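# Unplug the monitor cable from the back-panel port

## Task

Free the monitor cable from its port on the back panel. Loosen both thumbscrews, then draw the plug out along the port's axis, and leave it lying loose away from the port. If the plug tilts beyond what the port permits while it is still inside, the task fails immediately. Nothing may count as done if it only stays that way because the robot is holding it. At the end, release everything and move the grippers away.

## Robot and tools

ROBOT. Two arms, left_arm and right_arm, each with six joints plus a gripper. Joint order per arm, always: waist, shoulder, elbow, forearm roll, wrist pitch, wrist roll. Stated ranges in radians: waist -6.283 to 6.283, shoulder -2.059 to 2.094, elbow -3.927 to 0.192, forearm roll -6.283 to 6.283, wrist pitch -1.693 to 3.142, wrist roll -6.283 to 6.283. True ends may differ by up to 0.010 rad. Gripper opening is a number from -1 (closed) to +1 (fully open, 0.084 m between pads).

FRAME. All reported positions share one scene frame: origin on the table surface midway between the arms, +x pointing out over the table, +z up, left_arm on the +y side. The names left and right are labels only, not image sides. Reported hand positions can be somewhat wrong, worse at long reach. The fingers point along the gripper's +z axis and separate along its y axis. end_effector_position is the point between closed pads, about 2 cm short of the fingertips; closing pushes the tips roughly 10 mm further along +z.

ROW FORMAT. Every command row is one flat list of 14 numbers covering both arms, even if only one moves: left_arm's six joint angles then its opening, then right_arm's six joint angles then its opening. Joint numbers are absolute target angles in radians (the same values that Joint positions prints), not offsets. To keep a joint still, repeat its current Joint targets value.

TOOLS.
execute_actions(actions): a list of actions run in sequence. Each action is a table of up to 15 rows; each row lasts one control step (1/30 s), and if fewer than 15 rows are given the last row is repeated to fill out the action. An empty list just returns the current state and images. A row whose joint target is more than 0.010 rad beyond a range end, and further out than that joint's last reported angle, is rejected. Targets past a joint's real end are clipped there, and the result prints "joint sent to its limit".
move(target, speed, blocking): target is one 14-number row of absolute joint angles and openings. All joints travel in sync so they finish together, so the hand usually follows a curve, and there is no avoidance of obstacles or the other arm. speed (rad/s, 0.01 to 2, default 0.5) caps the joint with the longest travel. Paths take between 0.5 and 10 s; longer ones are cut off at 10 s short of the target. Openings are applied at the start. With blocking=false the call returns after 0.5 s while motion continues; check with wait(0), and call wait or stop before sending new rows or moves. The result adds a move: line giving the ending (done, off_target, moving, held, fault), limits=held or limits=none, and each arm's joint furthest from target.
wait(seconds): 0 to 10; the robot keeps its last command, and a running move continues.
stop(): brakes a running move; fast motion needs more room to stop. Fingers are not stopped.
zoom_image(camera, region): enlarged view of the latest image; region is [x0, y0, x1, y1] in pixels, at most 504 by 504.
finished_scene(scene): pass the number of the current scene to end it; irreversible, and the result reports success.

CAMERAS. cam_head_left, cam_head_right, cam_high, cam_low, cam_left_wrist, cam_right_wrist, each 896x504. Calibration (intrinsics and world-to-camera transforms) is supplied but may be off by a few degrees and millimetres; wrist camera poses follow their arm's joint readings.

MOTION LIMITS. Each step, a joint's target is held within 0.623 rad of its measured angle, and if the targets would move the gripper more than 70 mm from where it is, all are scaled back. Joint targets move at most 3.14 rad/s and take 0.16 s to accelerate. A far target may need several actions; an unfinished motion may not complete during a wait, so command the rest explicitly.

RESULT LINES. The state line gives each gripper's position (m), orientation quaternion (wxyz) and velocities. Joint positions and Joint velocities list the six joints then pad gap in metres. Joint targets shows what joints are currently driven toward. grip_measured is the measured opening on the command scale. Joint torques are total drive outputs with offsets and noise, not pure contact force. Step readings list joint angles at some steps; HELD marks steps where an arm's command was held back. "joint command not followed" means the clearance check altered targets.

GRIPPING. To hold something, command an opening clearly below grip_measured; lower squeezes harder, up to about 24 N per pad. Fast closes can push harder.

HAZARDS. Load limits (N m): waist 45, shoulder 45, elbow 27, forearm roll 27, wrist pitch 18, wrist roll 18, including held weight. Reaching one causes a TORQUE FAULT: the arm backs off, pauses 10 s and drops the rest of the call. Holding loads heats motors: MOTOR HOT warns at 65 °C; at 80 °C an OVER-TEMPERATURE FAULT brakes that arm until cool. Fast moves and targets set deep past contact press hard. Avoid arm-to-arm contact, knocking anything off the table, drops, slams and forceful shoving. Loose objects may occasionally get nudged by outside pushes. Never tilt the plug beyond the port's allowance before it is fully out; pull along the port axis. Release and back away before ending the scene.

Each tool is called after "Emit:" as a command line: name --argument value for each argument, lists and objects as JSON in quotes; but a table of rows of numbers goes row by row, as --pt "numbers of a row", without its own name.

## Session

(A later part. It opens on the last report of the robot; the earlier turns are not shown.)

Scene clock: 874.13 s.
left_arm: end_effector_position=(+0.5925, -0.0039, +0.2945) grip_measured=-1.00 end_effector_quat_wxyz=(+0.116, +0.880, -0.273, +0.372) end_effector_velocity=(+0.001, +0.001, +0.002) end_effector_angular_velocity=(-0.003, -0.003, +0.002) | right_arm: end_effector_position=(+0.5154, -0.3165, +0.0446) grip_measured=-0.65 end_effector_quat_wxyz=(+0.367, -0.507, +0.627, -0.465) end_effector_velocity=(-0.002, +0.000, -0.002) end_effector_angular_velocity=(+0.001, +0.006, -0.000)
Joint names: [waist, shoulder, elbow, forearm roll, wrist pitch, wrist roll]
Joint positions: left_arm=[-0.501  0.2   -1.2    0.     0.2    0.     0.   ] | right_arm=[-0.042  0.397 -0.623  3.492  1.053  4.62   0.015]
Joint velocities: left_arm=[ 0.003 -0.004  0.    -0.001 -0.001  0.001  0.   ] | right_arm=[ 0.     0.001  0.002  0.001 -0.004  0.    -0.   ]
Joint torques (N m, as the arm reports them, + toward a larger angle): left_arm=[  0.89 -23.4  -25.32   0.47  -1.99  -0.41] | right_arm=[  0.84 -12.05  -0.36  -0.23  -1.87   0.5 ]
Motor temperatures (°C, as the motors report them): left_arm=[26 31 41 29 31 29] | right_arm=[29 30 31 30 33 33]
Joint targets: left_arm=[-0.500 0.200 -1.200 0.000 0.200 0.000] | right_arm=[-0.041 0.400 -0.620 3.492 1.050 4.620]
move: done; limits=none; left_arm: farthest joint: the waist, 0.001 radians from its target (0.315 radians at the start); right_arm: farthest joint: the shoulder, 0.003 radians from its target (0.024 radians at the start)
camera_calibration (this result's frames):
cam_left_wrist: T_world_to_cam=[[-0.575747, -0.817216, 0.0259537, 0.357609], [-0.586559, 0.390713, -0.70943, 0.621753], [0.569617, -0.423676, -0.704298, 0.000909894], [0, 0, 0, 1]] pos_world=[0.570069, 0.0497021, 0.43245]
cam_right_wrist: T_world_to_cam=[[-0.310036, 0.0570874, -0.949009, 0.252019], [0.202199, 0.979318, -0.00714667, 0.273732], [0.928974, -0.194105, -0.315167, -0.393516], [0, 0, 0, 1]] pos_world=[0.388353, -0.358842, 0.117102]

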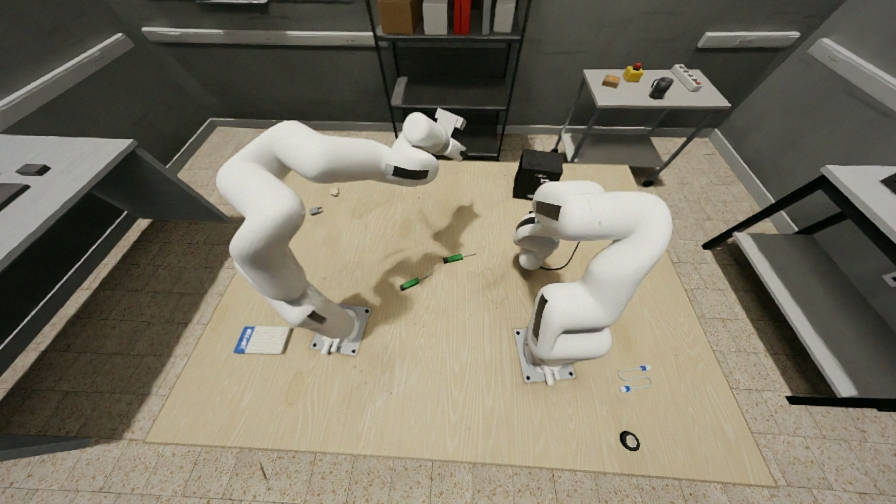

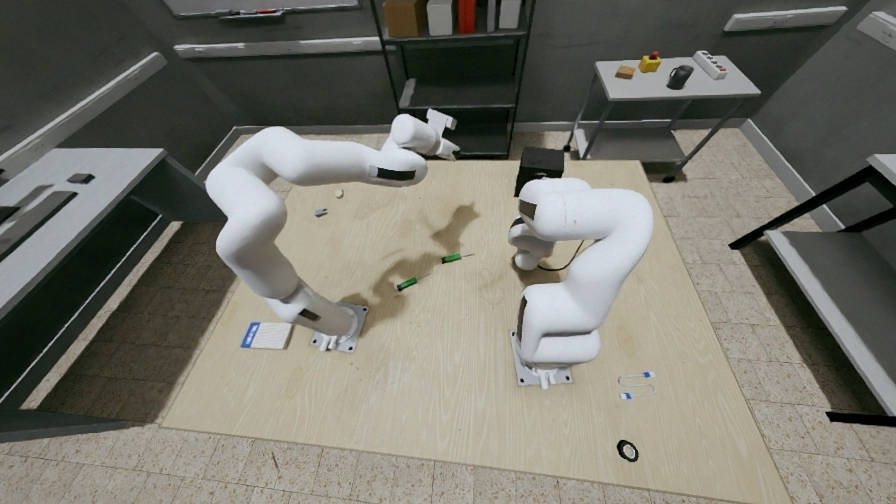

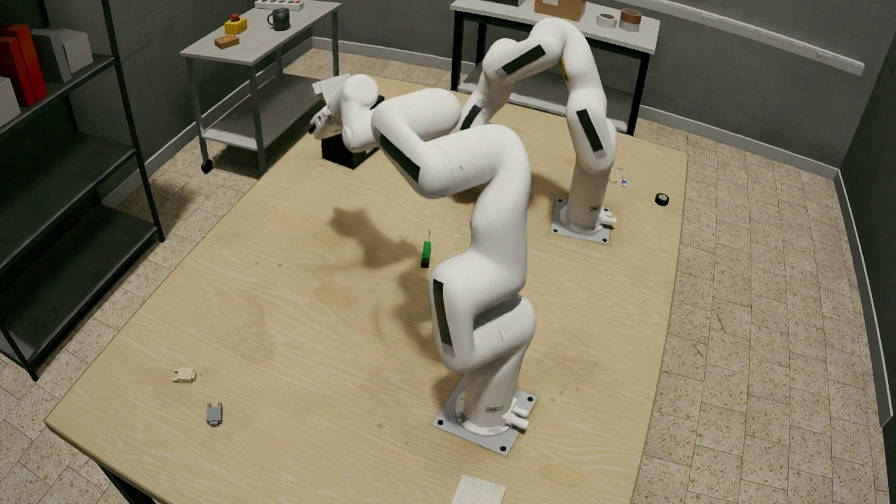

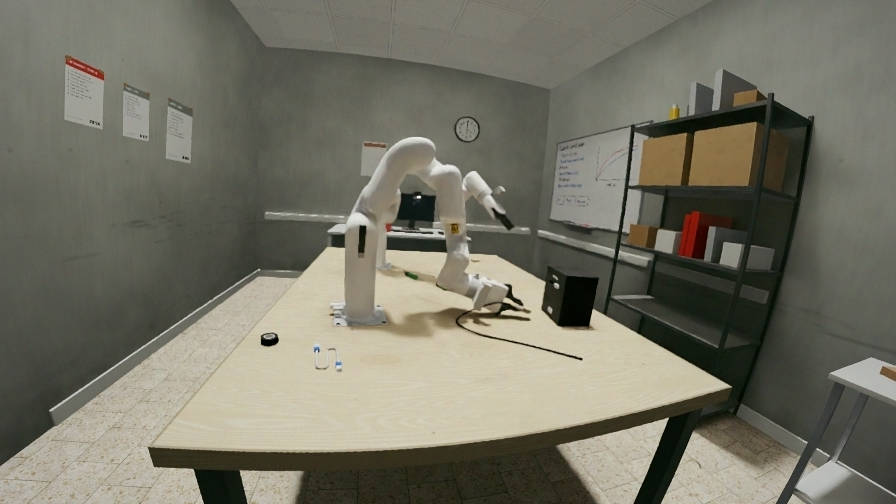

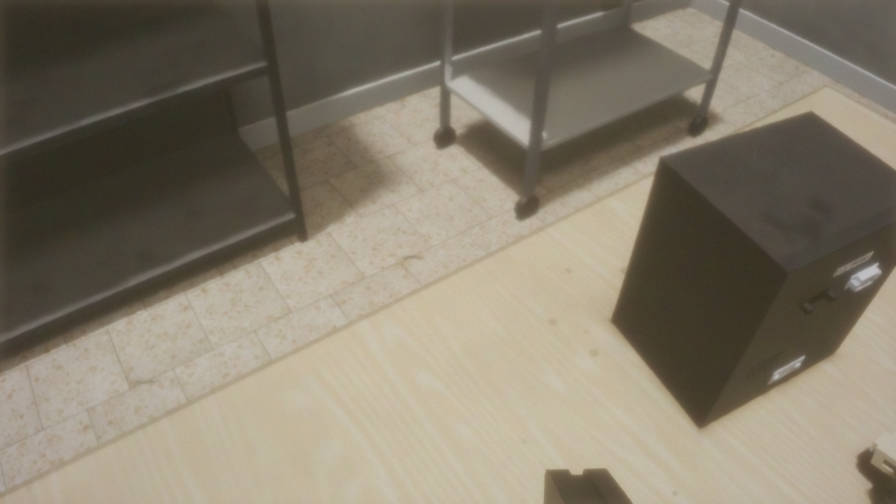

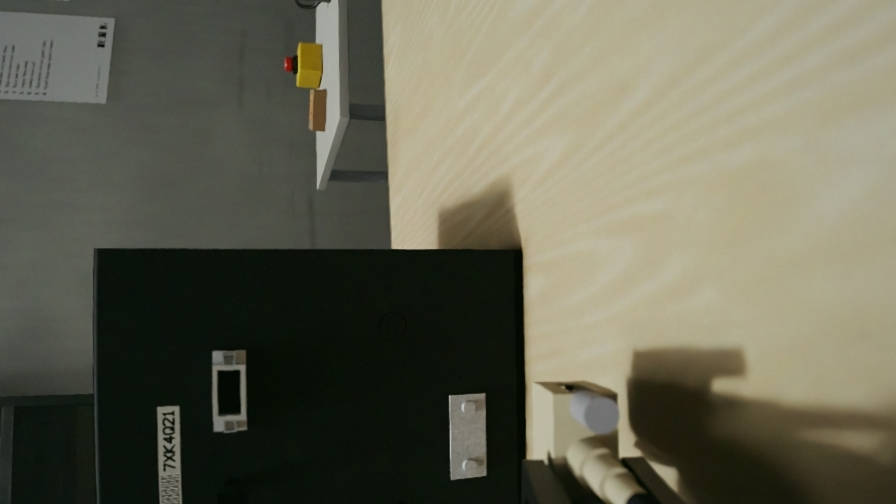

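Knuckle touching table; lift, roll plug downward, release, move left.

Emit:
move --target '[-0.5,0.2,-1.2,0,0.2,0,-1,-0.041,0.38,-0.62,3.492,1.05,5.2,-1]' --speed 0.4

Emit:
move --target '[-0.5,0.2,-1.2,0,0.2,0,-1,-0.041,0.38,-0.62,3.492,1.05,5.2,-0.45]'

Emit:
move --target '[-0.5,0.2,-1.2,0,0.2,0,-1,0.1,0.3,-0.62,3.492,1.05,5.0,-0.45]' --speed 0.2

Scene clock: 889.33 s.
left_arm: end_effector_position=(+0.5927, -0.0036, +0.2947) grip_measured=-1.00 end_effector_quat_wxyz=(+0.116, +0.880, -0.273, +0.372) end_effector_velocity=(-0.000, -0.000, +0.000) end_effector_angular_velocity=(-0.000, +0.000, -0.000) | right_arm: end_effector_position=(+0.5172, -0.3158, +0.0518) grip_measured=-0.65 end_effector_quat_wxyz=(+0.489, -0.304, +0.743, -0.341) end_effector_velocity=(+0.000, +0.000, +0.000) end_effector_angular_velocity=(-0.001, -0.002, +0.000)
Joint names: [waist, shoulder, elbow, forearm roll, wrist pitch, wrist roll]
Joint positions: left_arm=[-0.5  0.2 -1.2  0.   0.2  0.   0. ] | right_arm=[-0.041  0.38  -0.62   3.492  1.05   5.2    0.016]
Joint velocities: left_arm=[-0.    -0.     0.    -0.001  0.     0.     0.   ] | right_arm=[ 0.001  0.    -0.     0.     0.002 -0.    -0.   ]
Joint torques (N m, as the arm reports them, + toward a larger angle): left_arm=[  0.3  -23.41 -24.89  -0.1   -2.22  -0.57] | right_arm=[ -1.65 -26.5  -10.07  -0.4    1.17   0.35]
Motor temperatures (°C, as the motors report them): left_arm=[26 31 41 29 31 29] | right_arm=[29 30 30 30 34 33]
Joint targets: left_arm=[-0.500 0.200 -1.200 0.000 0.200 0.000] | right_arm=[-0.041 0.380 -0.620 3.492 1.050 5.200]
move: done; limits=none; left_arm: farthest joint: the waist, 0.000 radians from its target (0.000 radians at the start); right_arm: farthest joint: the waist, 0.000 radians from its target (0.000 radians at the start)
camera_calibration (this result's frames):
cam_left_wrist: T_world_to_cam=[[-0.575305, -0.817526, 0.0259751, 0.357692], [-0.586617, 0.390264, -0.70963, 0.621955], [0.570004, -0.423491, -0.704096, 0.000810335], [0, 0, 0, 1]] pos_world=[0.570169, 0.0500391, 0.432637]
cam_right_wrist: T_world_to_cam=[[-0.134547, 0.584538, -0.800133, 0.327418], [0.321822, 0.78948, 0.522639, 0.123522], [0.937191, -0.187181, -0.294339, -0.395976], [0, 0, 0, 1]] pos_world=[0.375406, -0.363025, 0.0808691]

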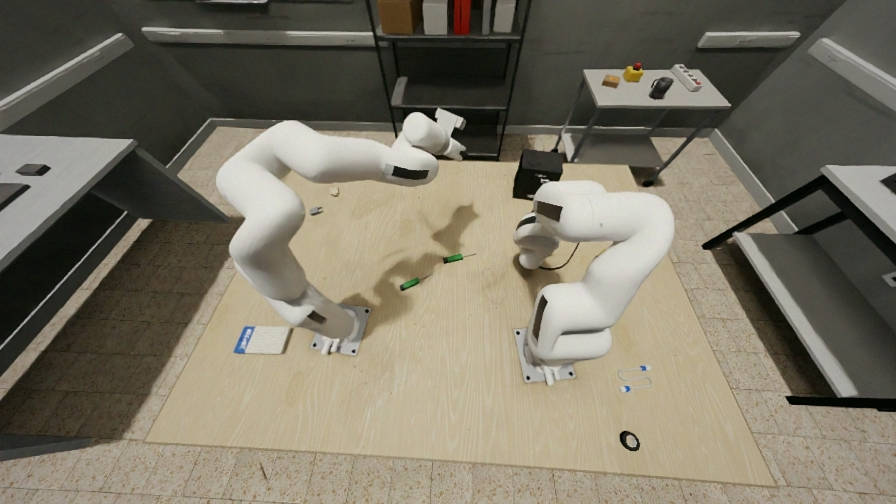

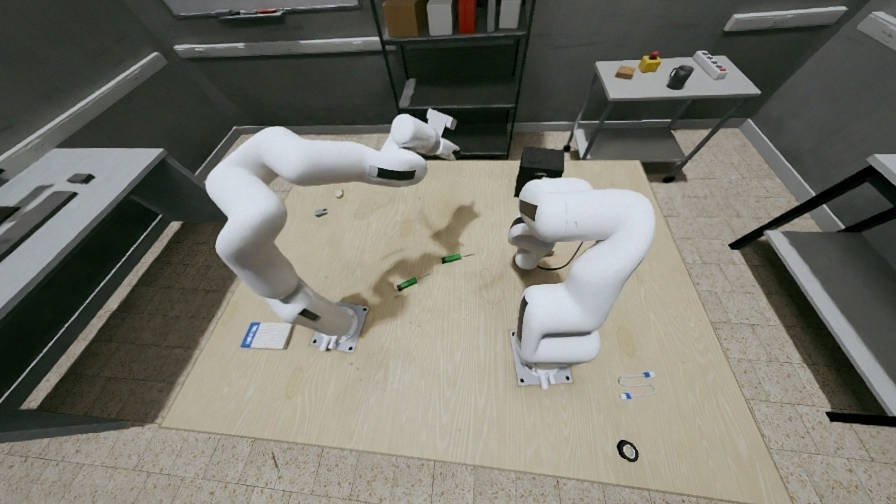

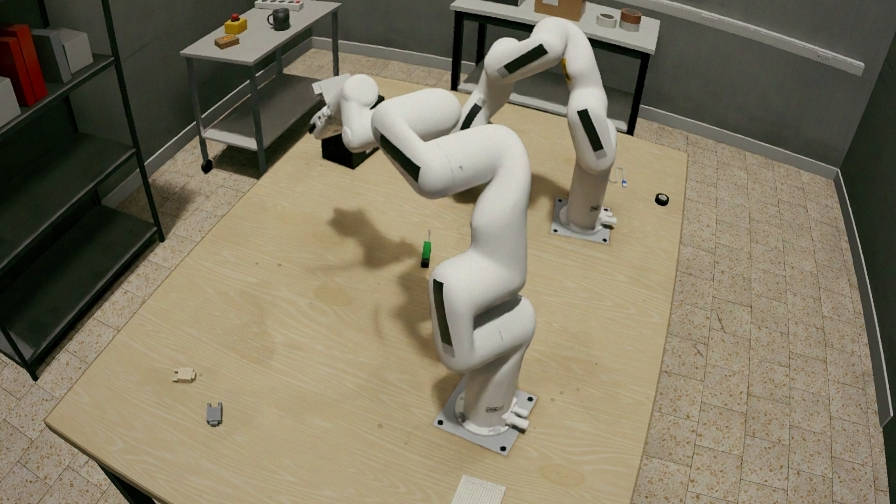

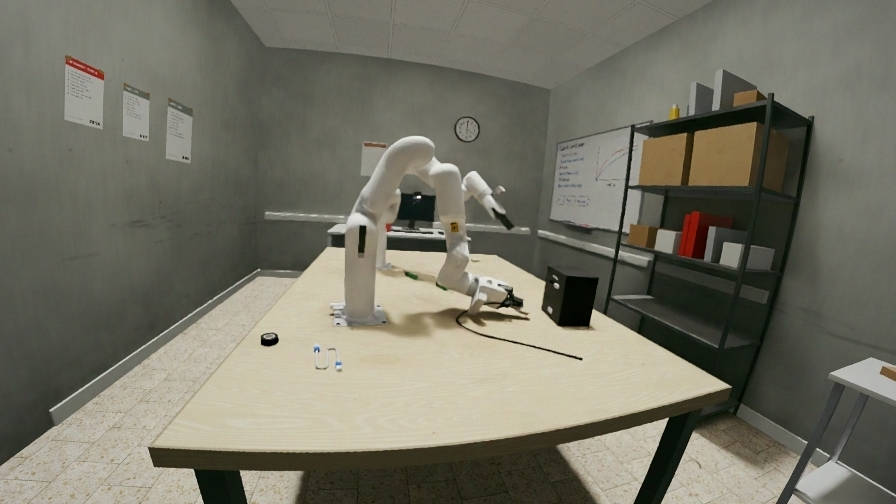

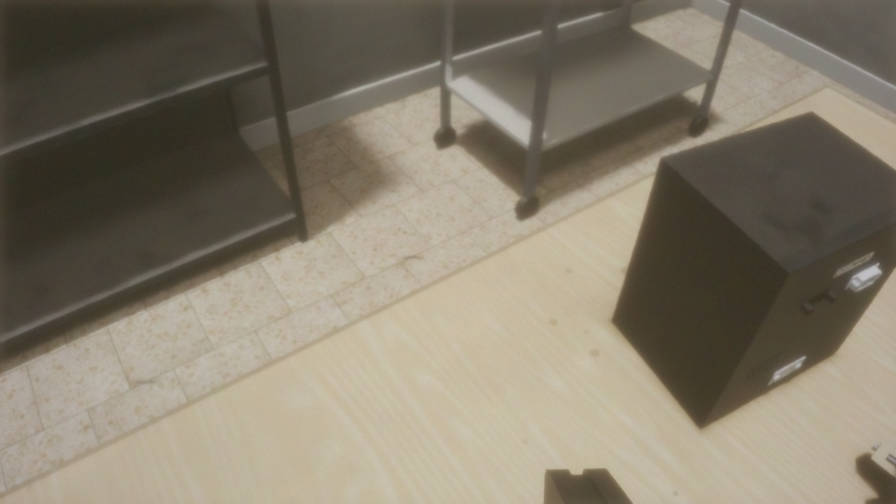

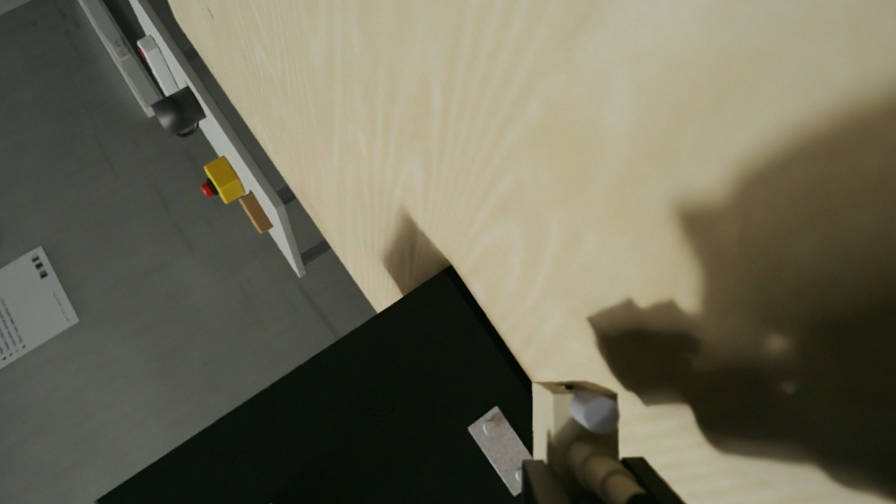

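Scene clock: 890.03 s.
left_arm: end_effector_position=(+0.5927, -0.0036, +0.2947) grip_measured=-1.00 end_effector_quat_wxyz=(+0.116, +0.880, -0.273, +0.372) end_effector_velocity=(+0.000, +0.000, +0.000) end_effector_angular_velocity=(-0.000, -0.001, +0.000) | right_arm: end_effector_position=(+0.5172, -0.3158, +0.0518) grip_measured=-0.47 end_effector_quat_wxyz=(+0.489, -0.304, +0.743, -0.341) end_effector_velocity=(-0.000, -0.000, -0.001) end_effector_angular_velocity=(+0.001, +0.002, -0.000)
Joint names: [waist, shoulder, elbow, forearm roll, wrist pitch, wrist roll]
Joint positions: left_arm=[-0.5  0.2 -1.2  0.   0.2 -0.   0. ] | right_arm=[-0.041  0.38  -0.62   3.492  1.05   5.2    0.024]
Joint velocities: left_arm=[ 0.    -0.    -0.    -0.    -0.001  0.     0.   ] | right_arm=[-0.     0.001  0.    -0.    -0.001  0.    -0.   ]
Joint torques (N m, as the arm reports them, + toward a larger angle): left_arm=[  1.03 -23.92 -25.43   0.44  -2.13  -0.64] | right_arm=[ -1.69 -25.8  -10.12  -0.33   1.11   0.19]
Motor temperatures (°C, as the motors report them): left_arm=[26 31 41 29 31 29] | right_arm=[29 30 30 30 34 33]
Joint targets: left_arm=[-0.500 0.200 -1.200 0.000 0.200 0.000] | right_arm=[-0.041 0.380 -0.620 3.492 1.050 5.200]
move: done; limits=none; left_arm: farthest joint: the waist, 0.000 radians from its target (0.000 radians at the start); right_arm: farthest joint: the waist, 0.000 radians from its target (0.000 radians at the start)
camera_calibration (this result's frames):
cam_left_wrist: T_world_to_cam=[[-0.575305, -0.817526, 0.0259751, 0.357692], [-0.586617, 0.390264, -0.709629, 0.621955], [0.570003, -0.423491, -0.704096, 0.000810463], [0, 0, 0, 1]] pos_world=[0.570169, 0.050039, 0.432637]
cam_right_wrist: T_world_to_cam=[[-0.134416, 0.584734, -0.800012, 0.327428], [0.321818, 0.789336, 0.52286, 0.123446], [0.937212, -0.187177, -0.294277, -0.395996], [0, 0, 0, 1]] pos_world=[0.375417, -0.36302, 0.0808694]

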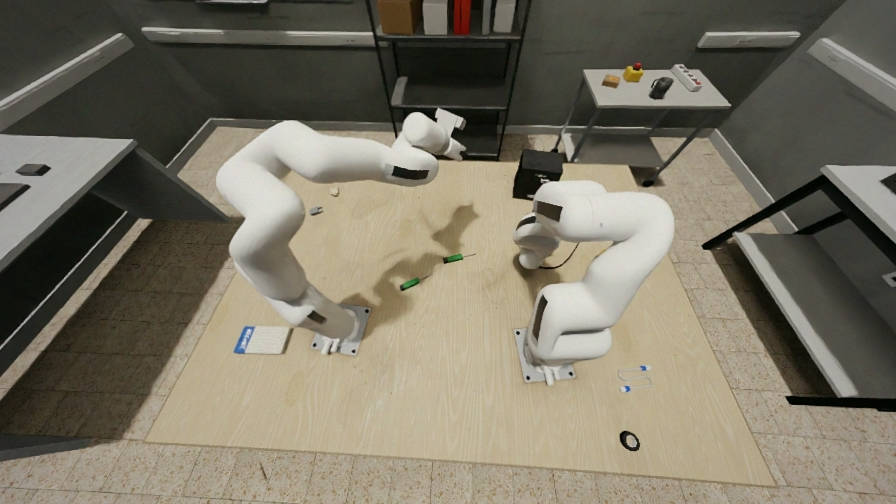

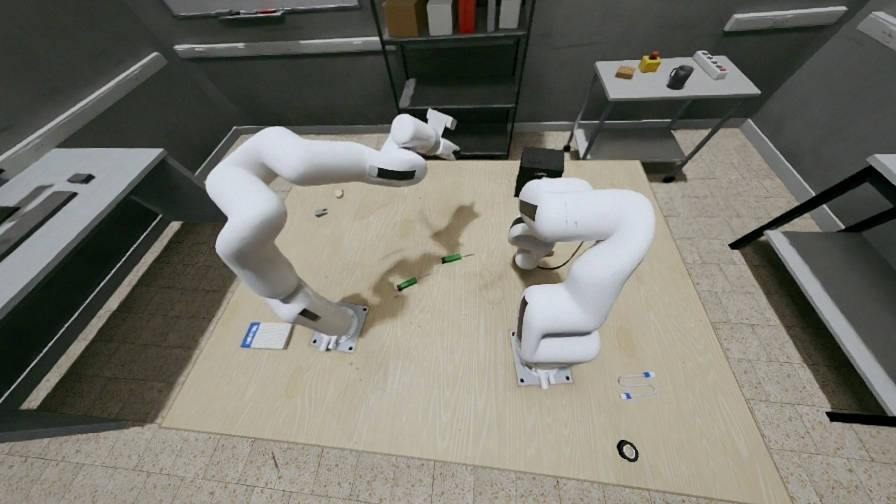

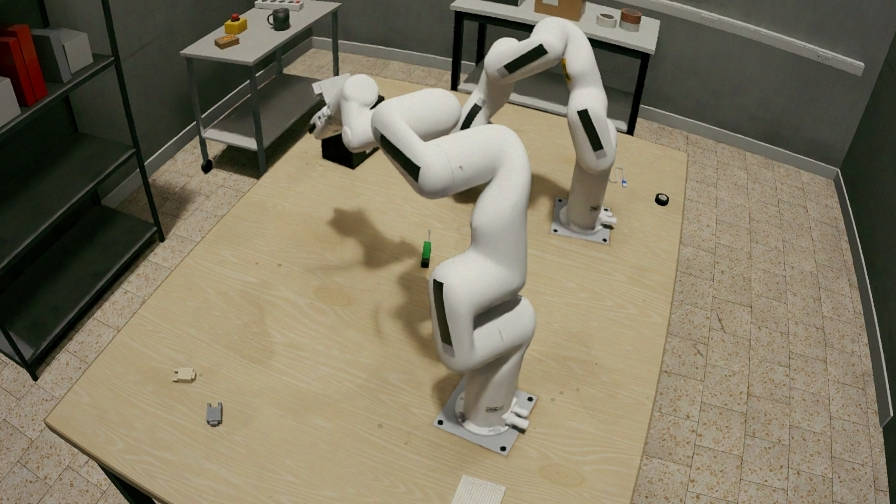

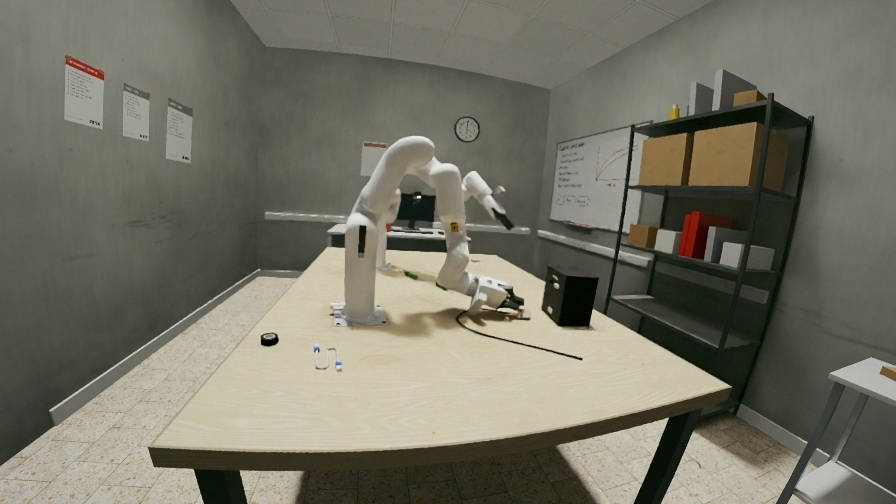

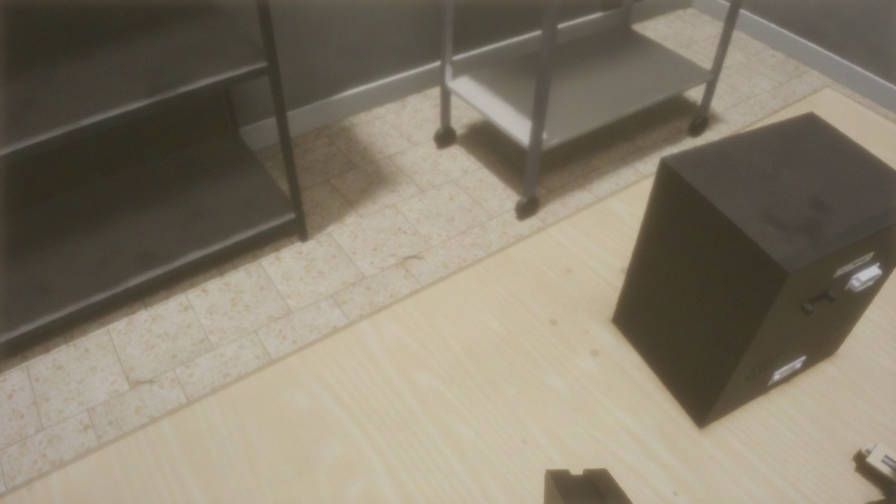

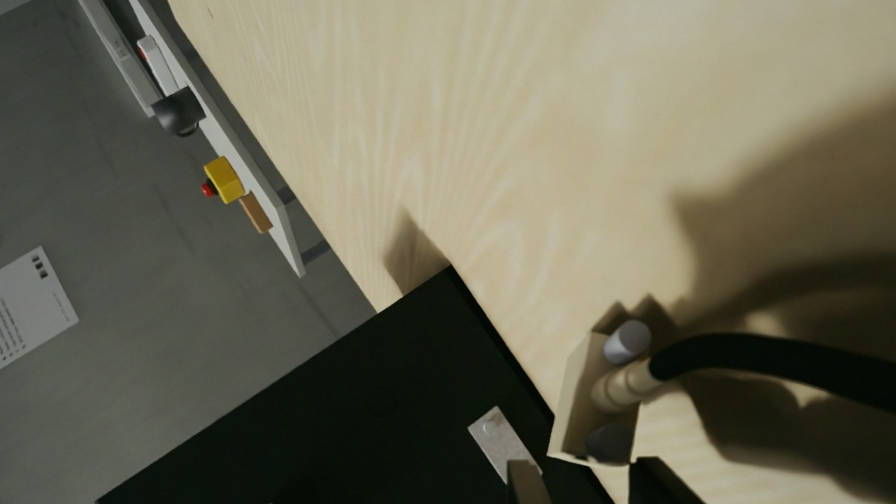

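Scene clock: 891.50 s.
left_arm: end_effector_position=(+0.5927, -0.0036, +0.2947) grip_measured=-1.00 end_effector_quat_wxyz=(+0.116, +0.880, -0.273, +0.372) end_effector_velocity=(-0.000, -0.000, +0.001) end_effector_angular_velocity=(-0.001, -0.001, -0.000) | right_arm: end_effector_position=(+0.5287, -0.2384, +0.0940) grip_measured=-0.47 end_effector_quat_wxyz=(+0.508, -0.407, +0.665, -0.365) end_effector_velocity=(+0.000, +0.001, +0.000) end_effector_angular_velocity=(-0.002, -0.001, +0.003)
Joint names: [waist, shoulder, elbow, forearm roll, wrist pitch, wrist roll]
Joint positions: left_arm=[-0.5  0.2 -1.2 -0.   0.2  0.   0. ] | right_arm=[ 0.1    0.3   -0.62   3.492  1.05   5.     0.024]
Joint velocities: left_arm=[-0.    -0.002  0.    -0.     0.     0.     0.   ] | right_arm=[ 0.002 -0.    -0.001 -0.    -0.    -0.002 -0.   ]
Joint torques (N m, as the arm reports them, + toward a larger angle): left_arm=[  0.51 -23.35 -25.5    0.14  -2.32  -0.71] | right_arm=[ -1.92 -25.82 -11.49  -0.36   1.14   0.41]
Motor temperatures (°C, as the motors report them): left_arm=[26 31 41 29 31 29] | right_arm=[29 30 30 30 34 33]
Joint targets: left_arm=[-0.500 0.200 -1.200 0.000 0.200 0.000] | right_arm=[0.100 0.300 -0.620 3.492 1.050 5.000]
move: done; limits=none; left_arm: farthest joint: the waist, 0.000 radians from its target (0.000 radians at the start); right_arm: farthest joint: the waist, 0.000 radians from its target (0.141 radians at the start)
camera_calibration (this result's frames):
cam_left_wrist: T_world_to_cam=[[-0.575305, -0.817526, 0.025975, 0.357692], [-0.586617, 0.390264, -0.70963, 0.621954], [0.570004, -0.423491, -0.704096, 0.000810417], [0, 0, 0, 1]] pos_world=[0.570169, 0.0500391, 0.432637]
cam_right_wrist: T_world_to_cam=[[-0.186318, 0.401795, -0.896575, 0.31043], [0.135458, 0.914344, 0.381609, 0.178167], [0.973107, -0.0503477, -0.224786, -0.372744], [0, 0, 0, 1]] pos_world=[0.396424, -0.306402, 0.126546]

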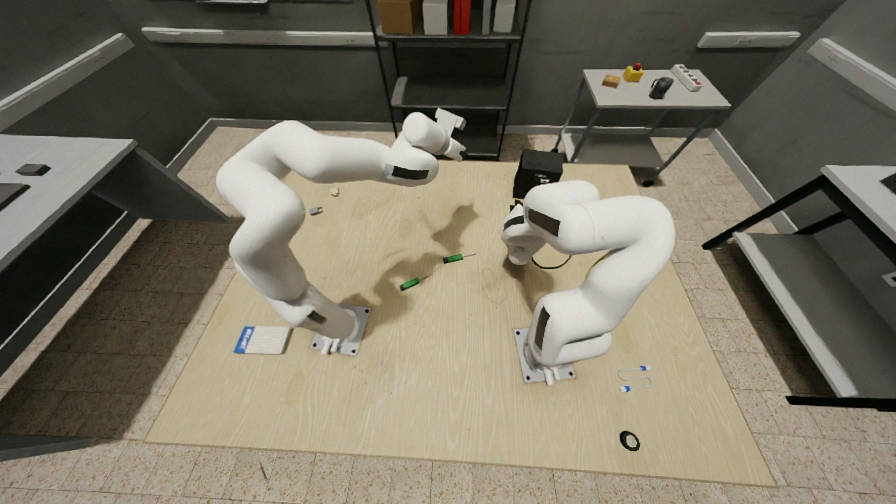

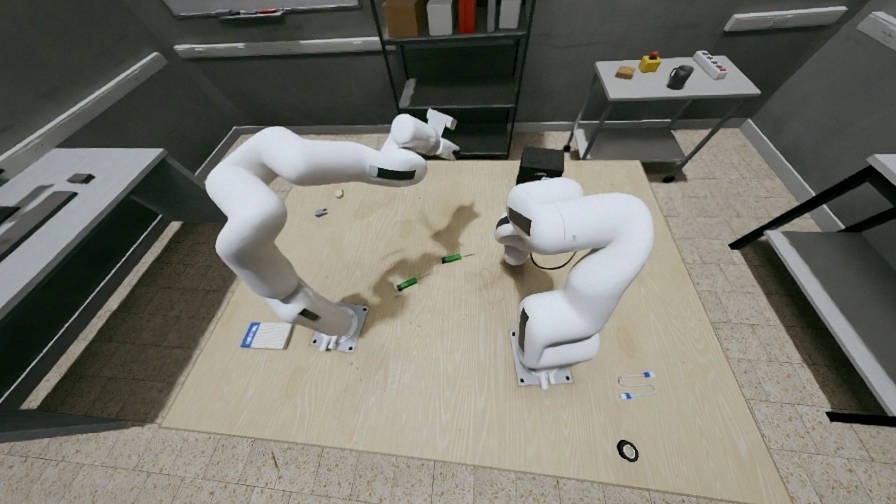

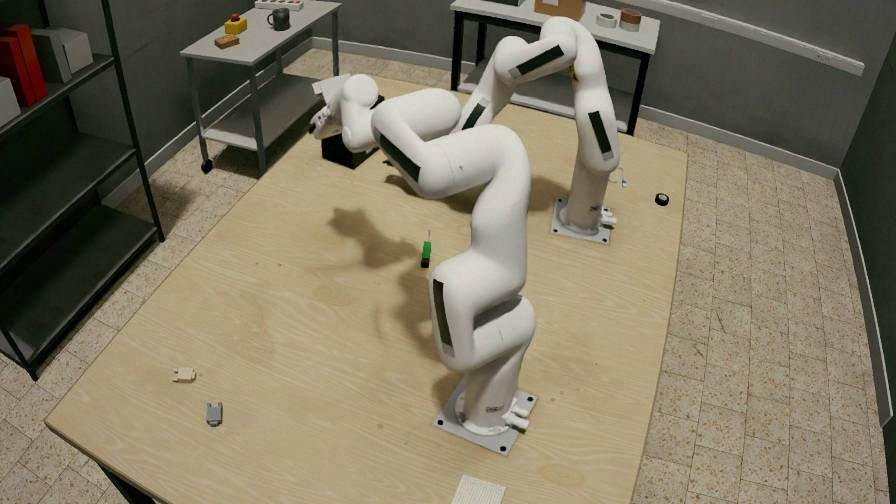

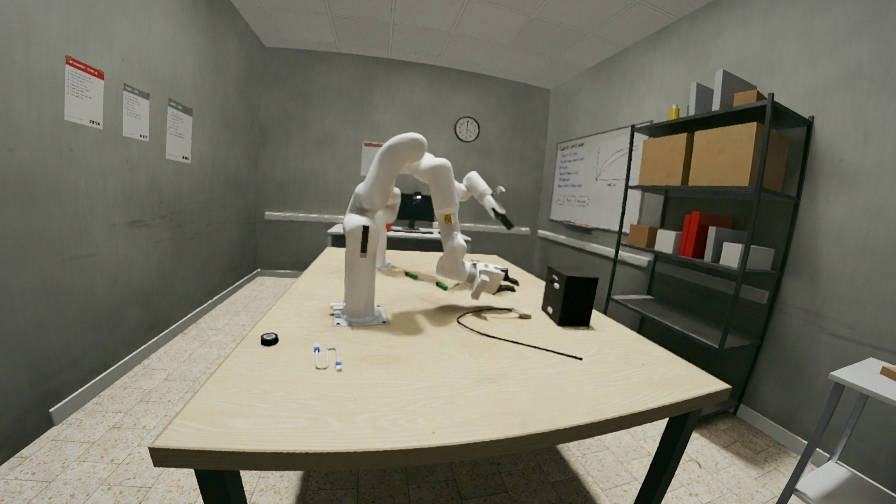

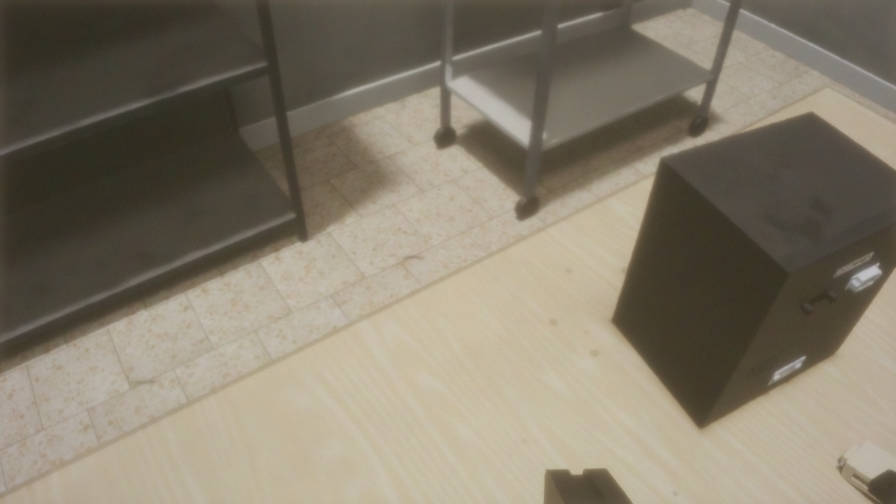

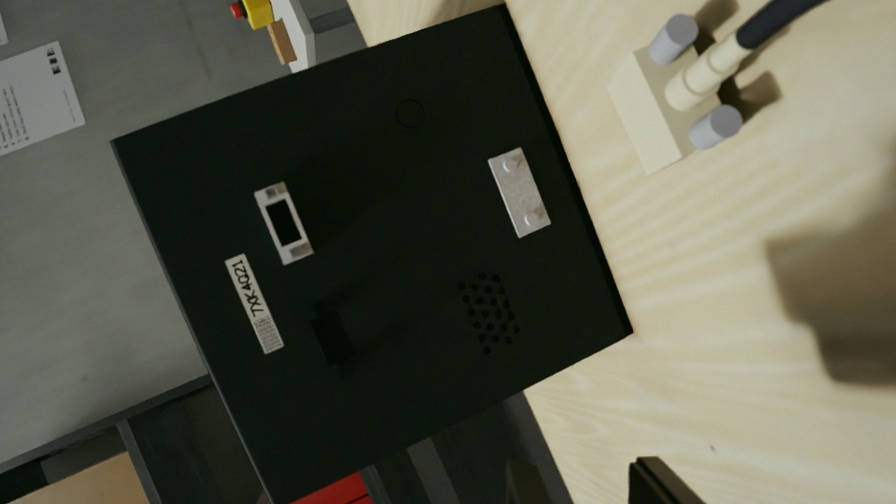

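Emit:
finished_scene --scene 1

The scene is finished: the task was done.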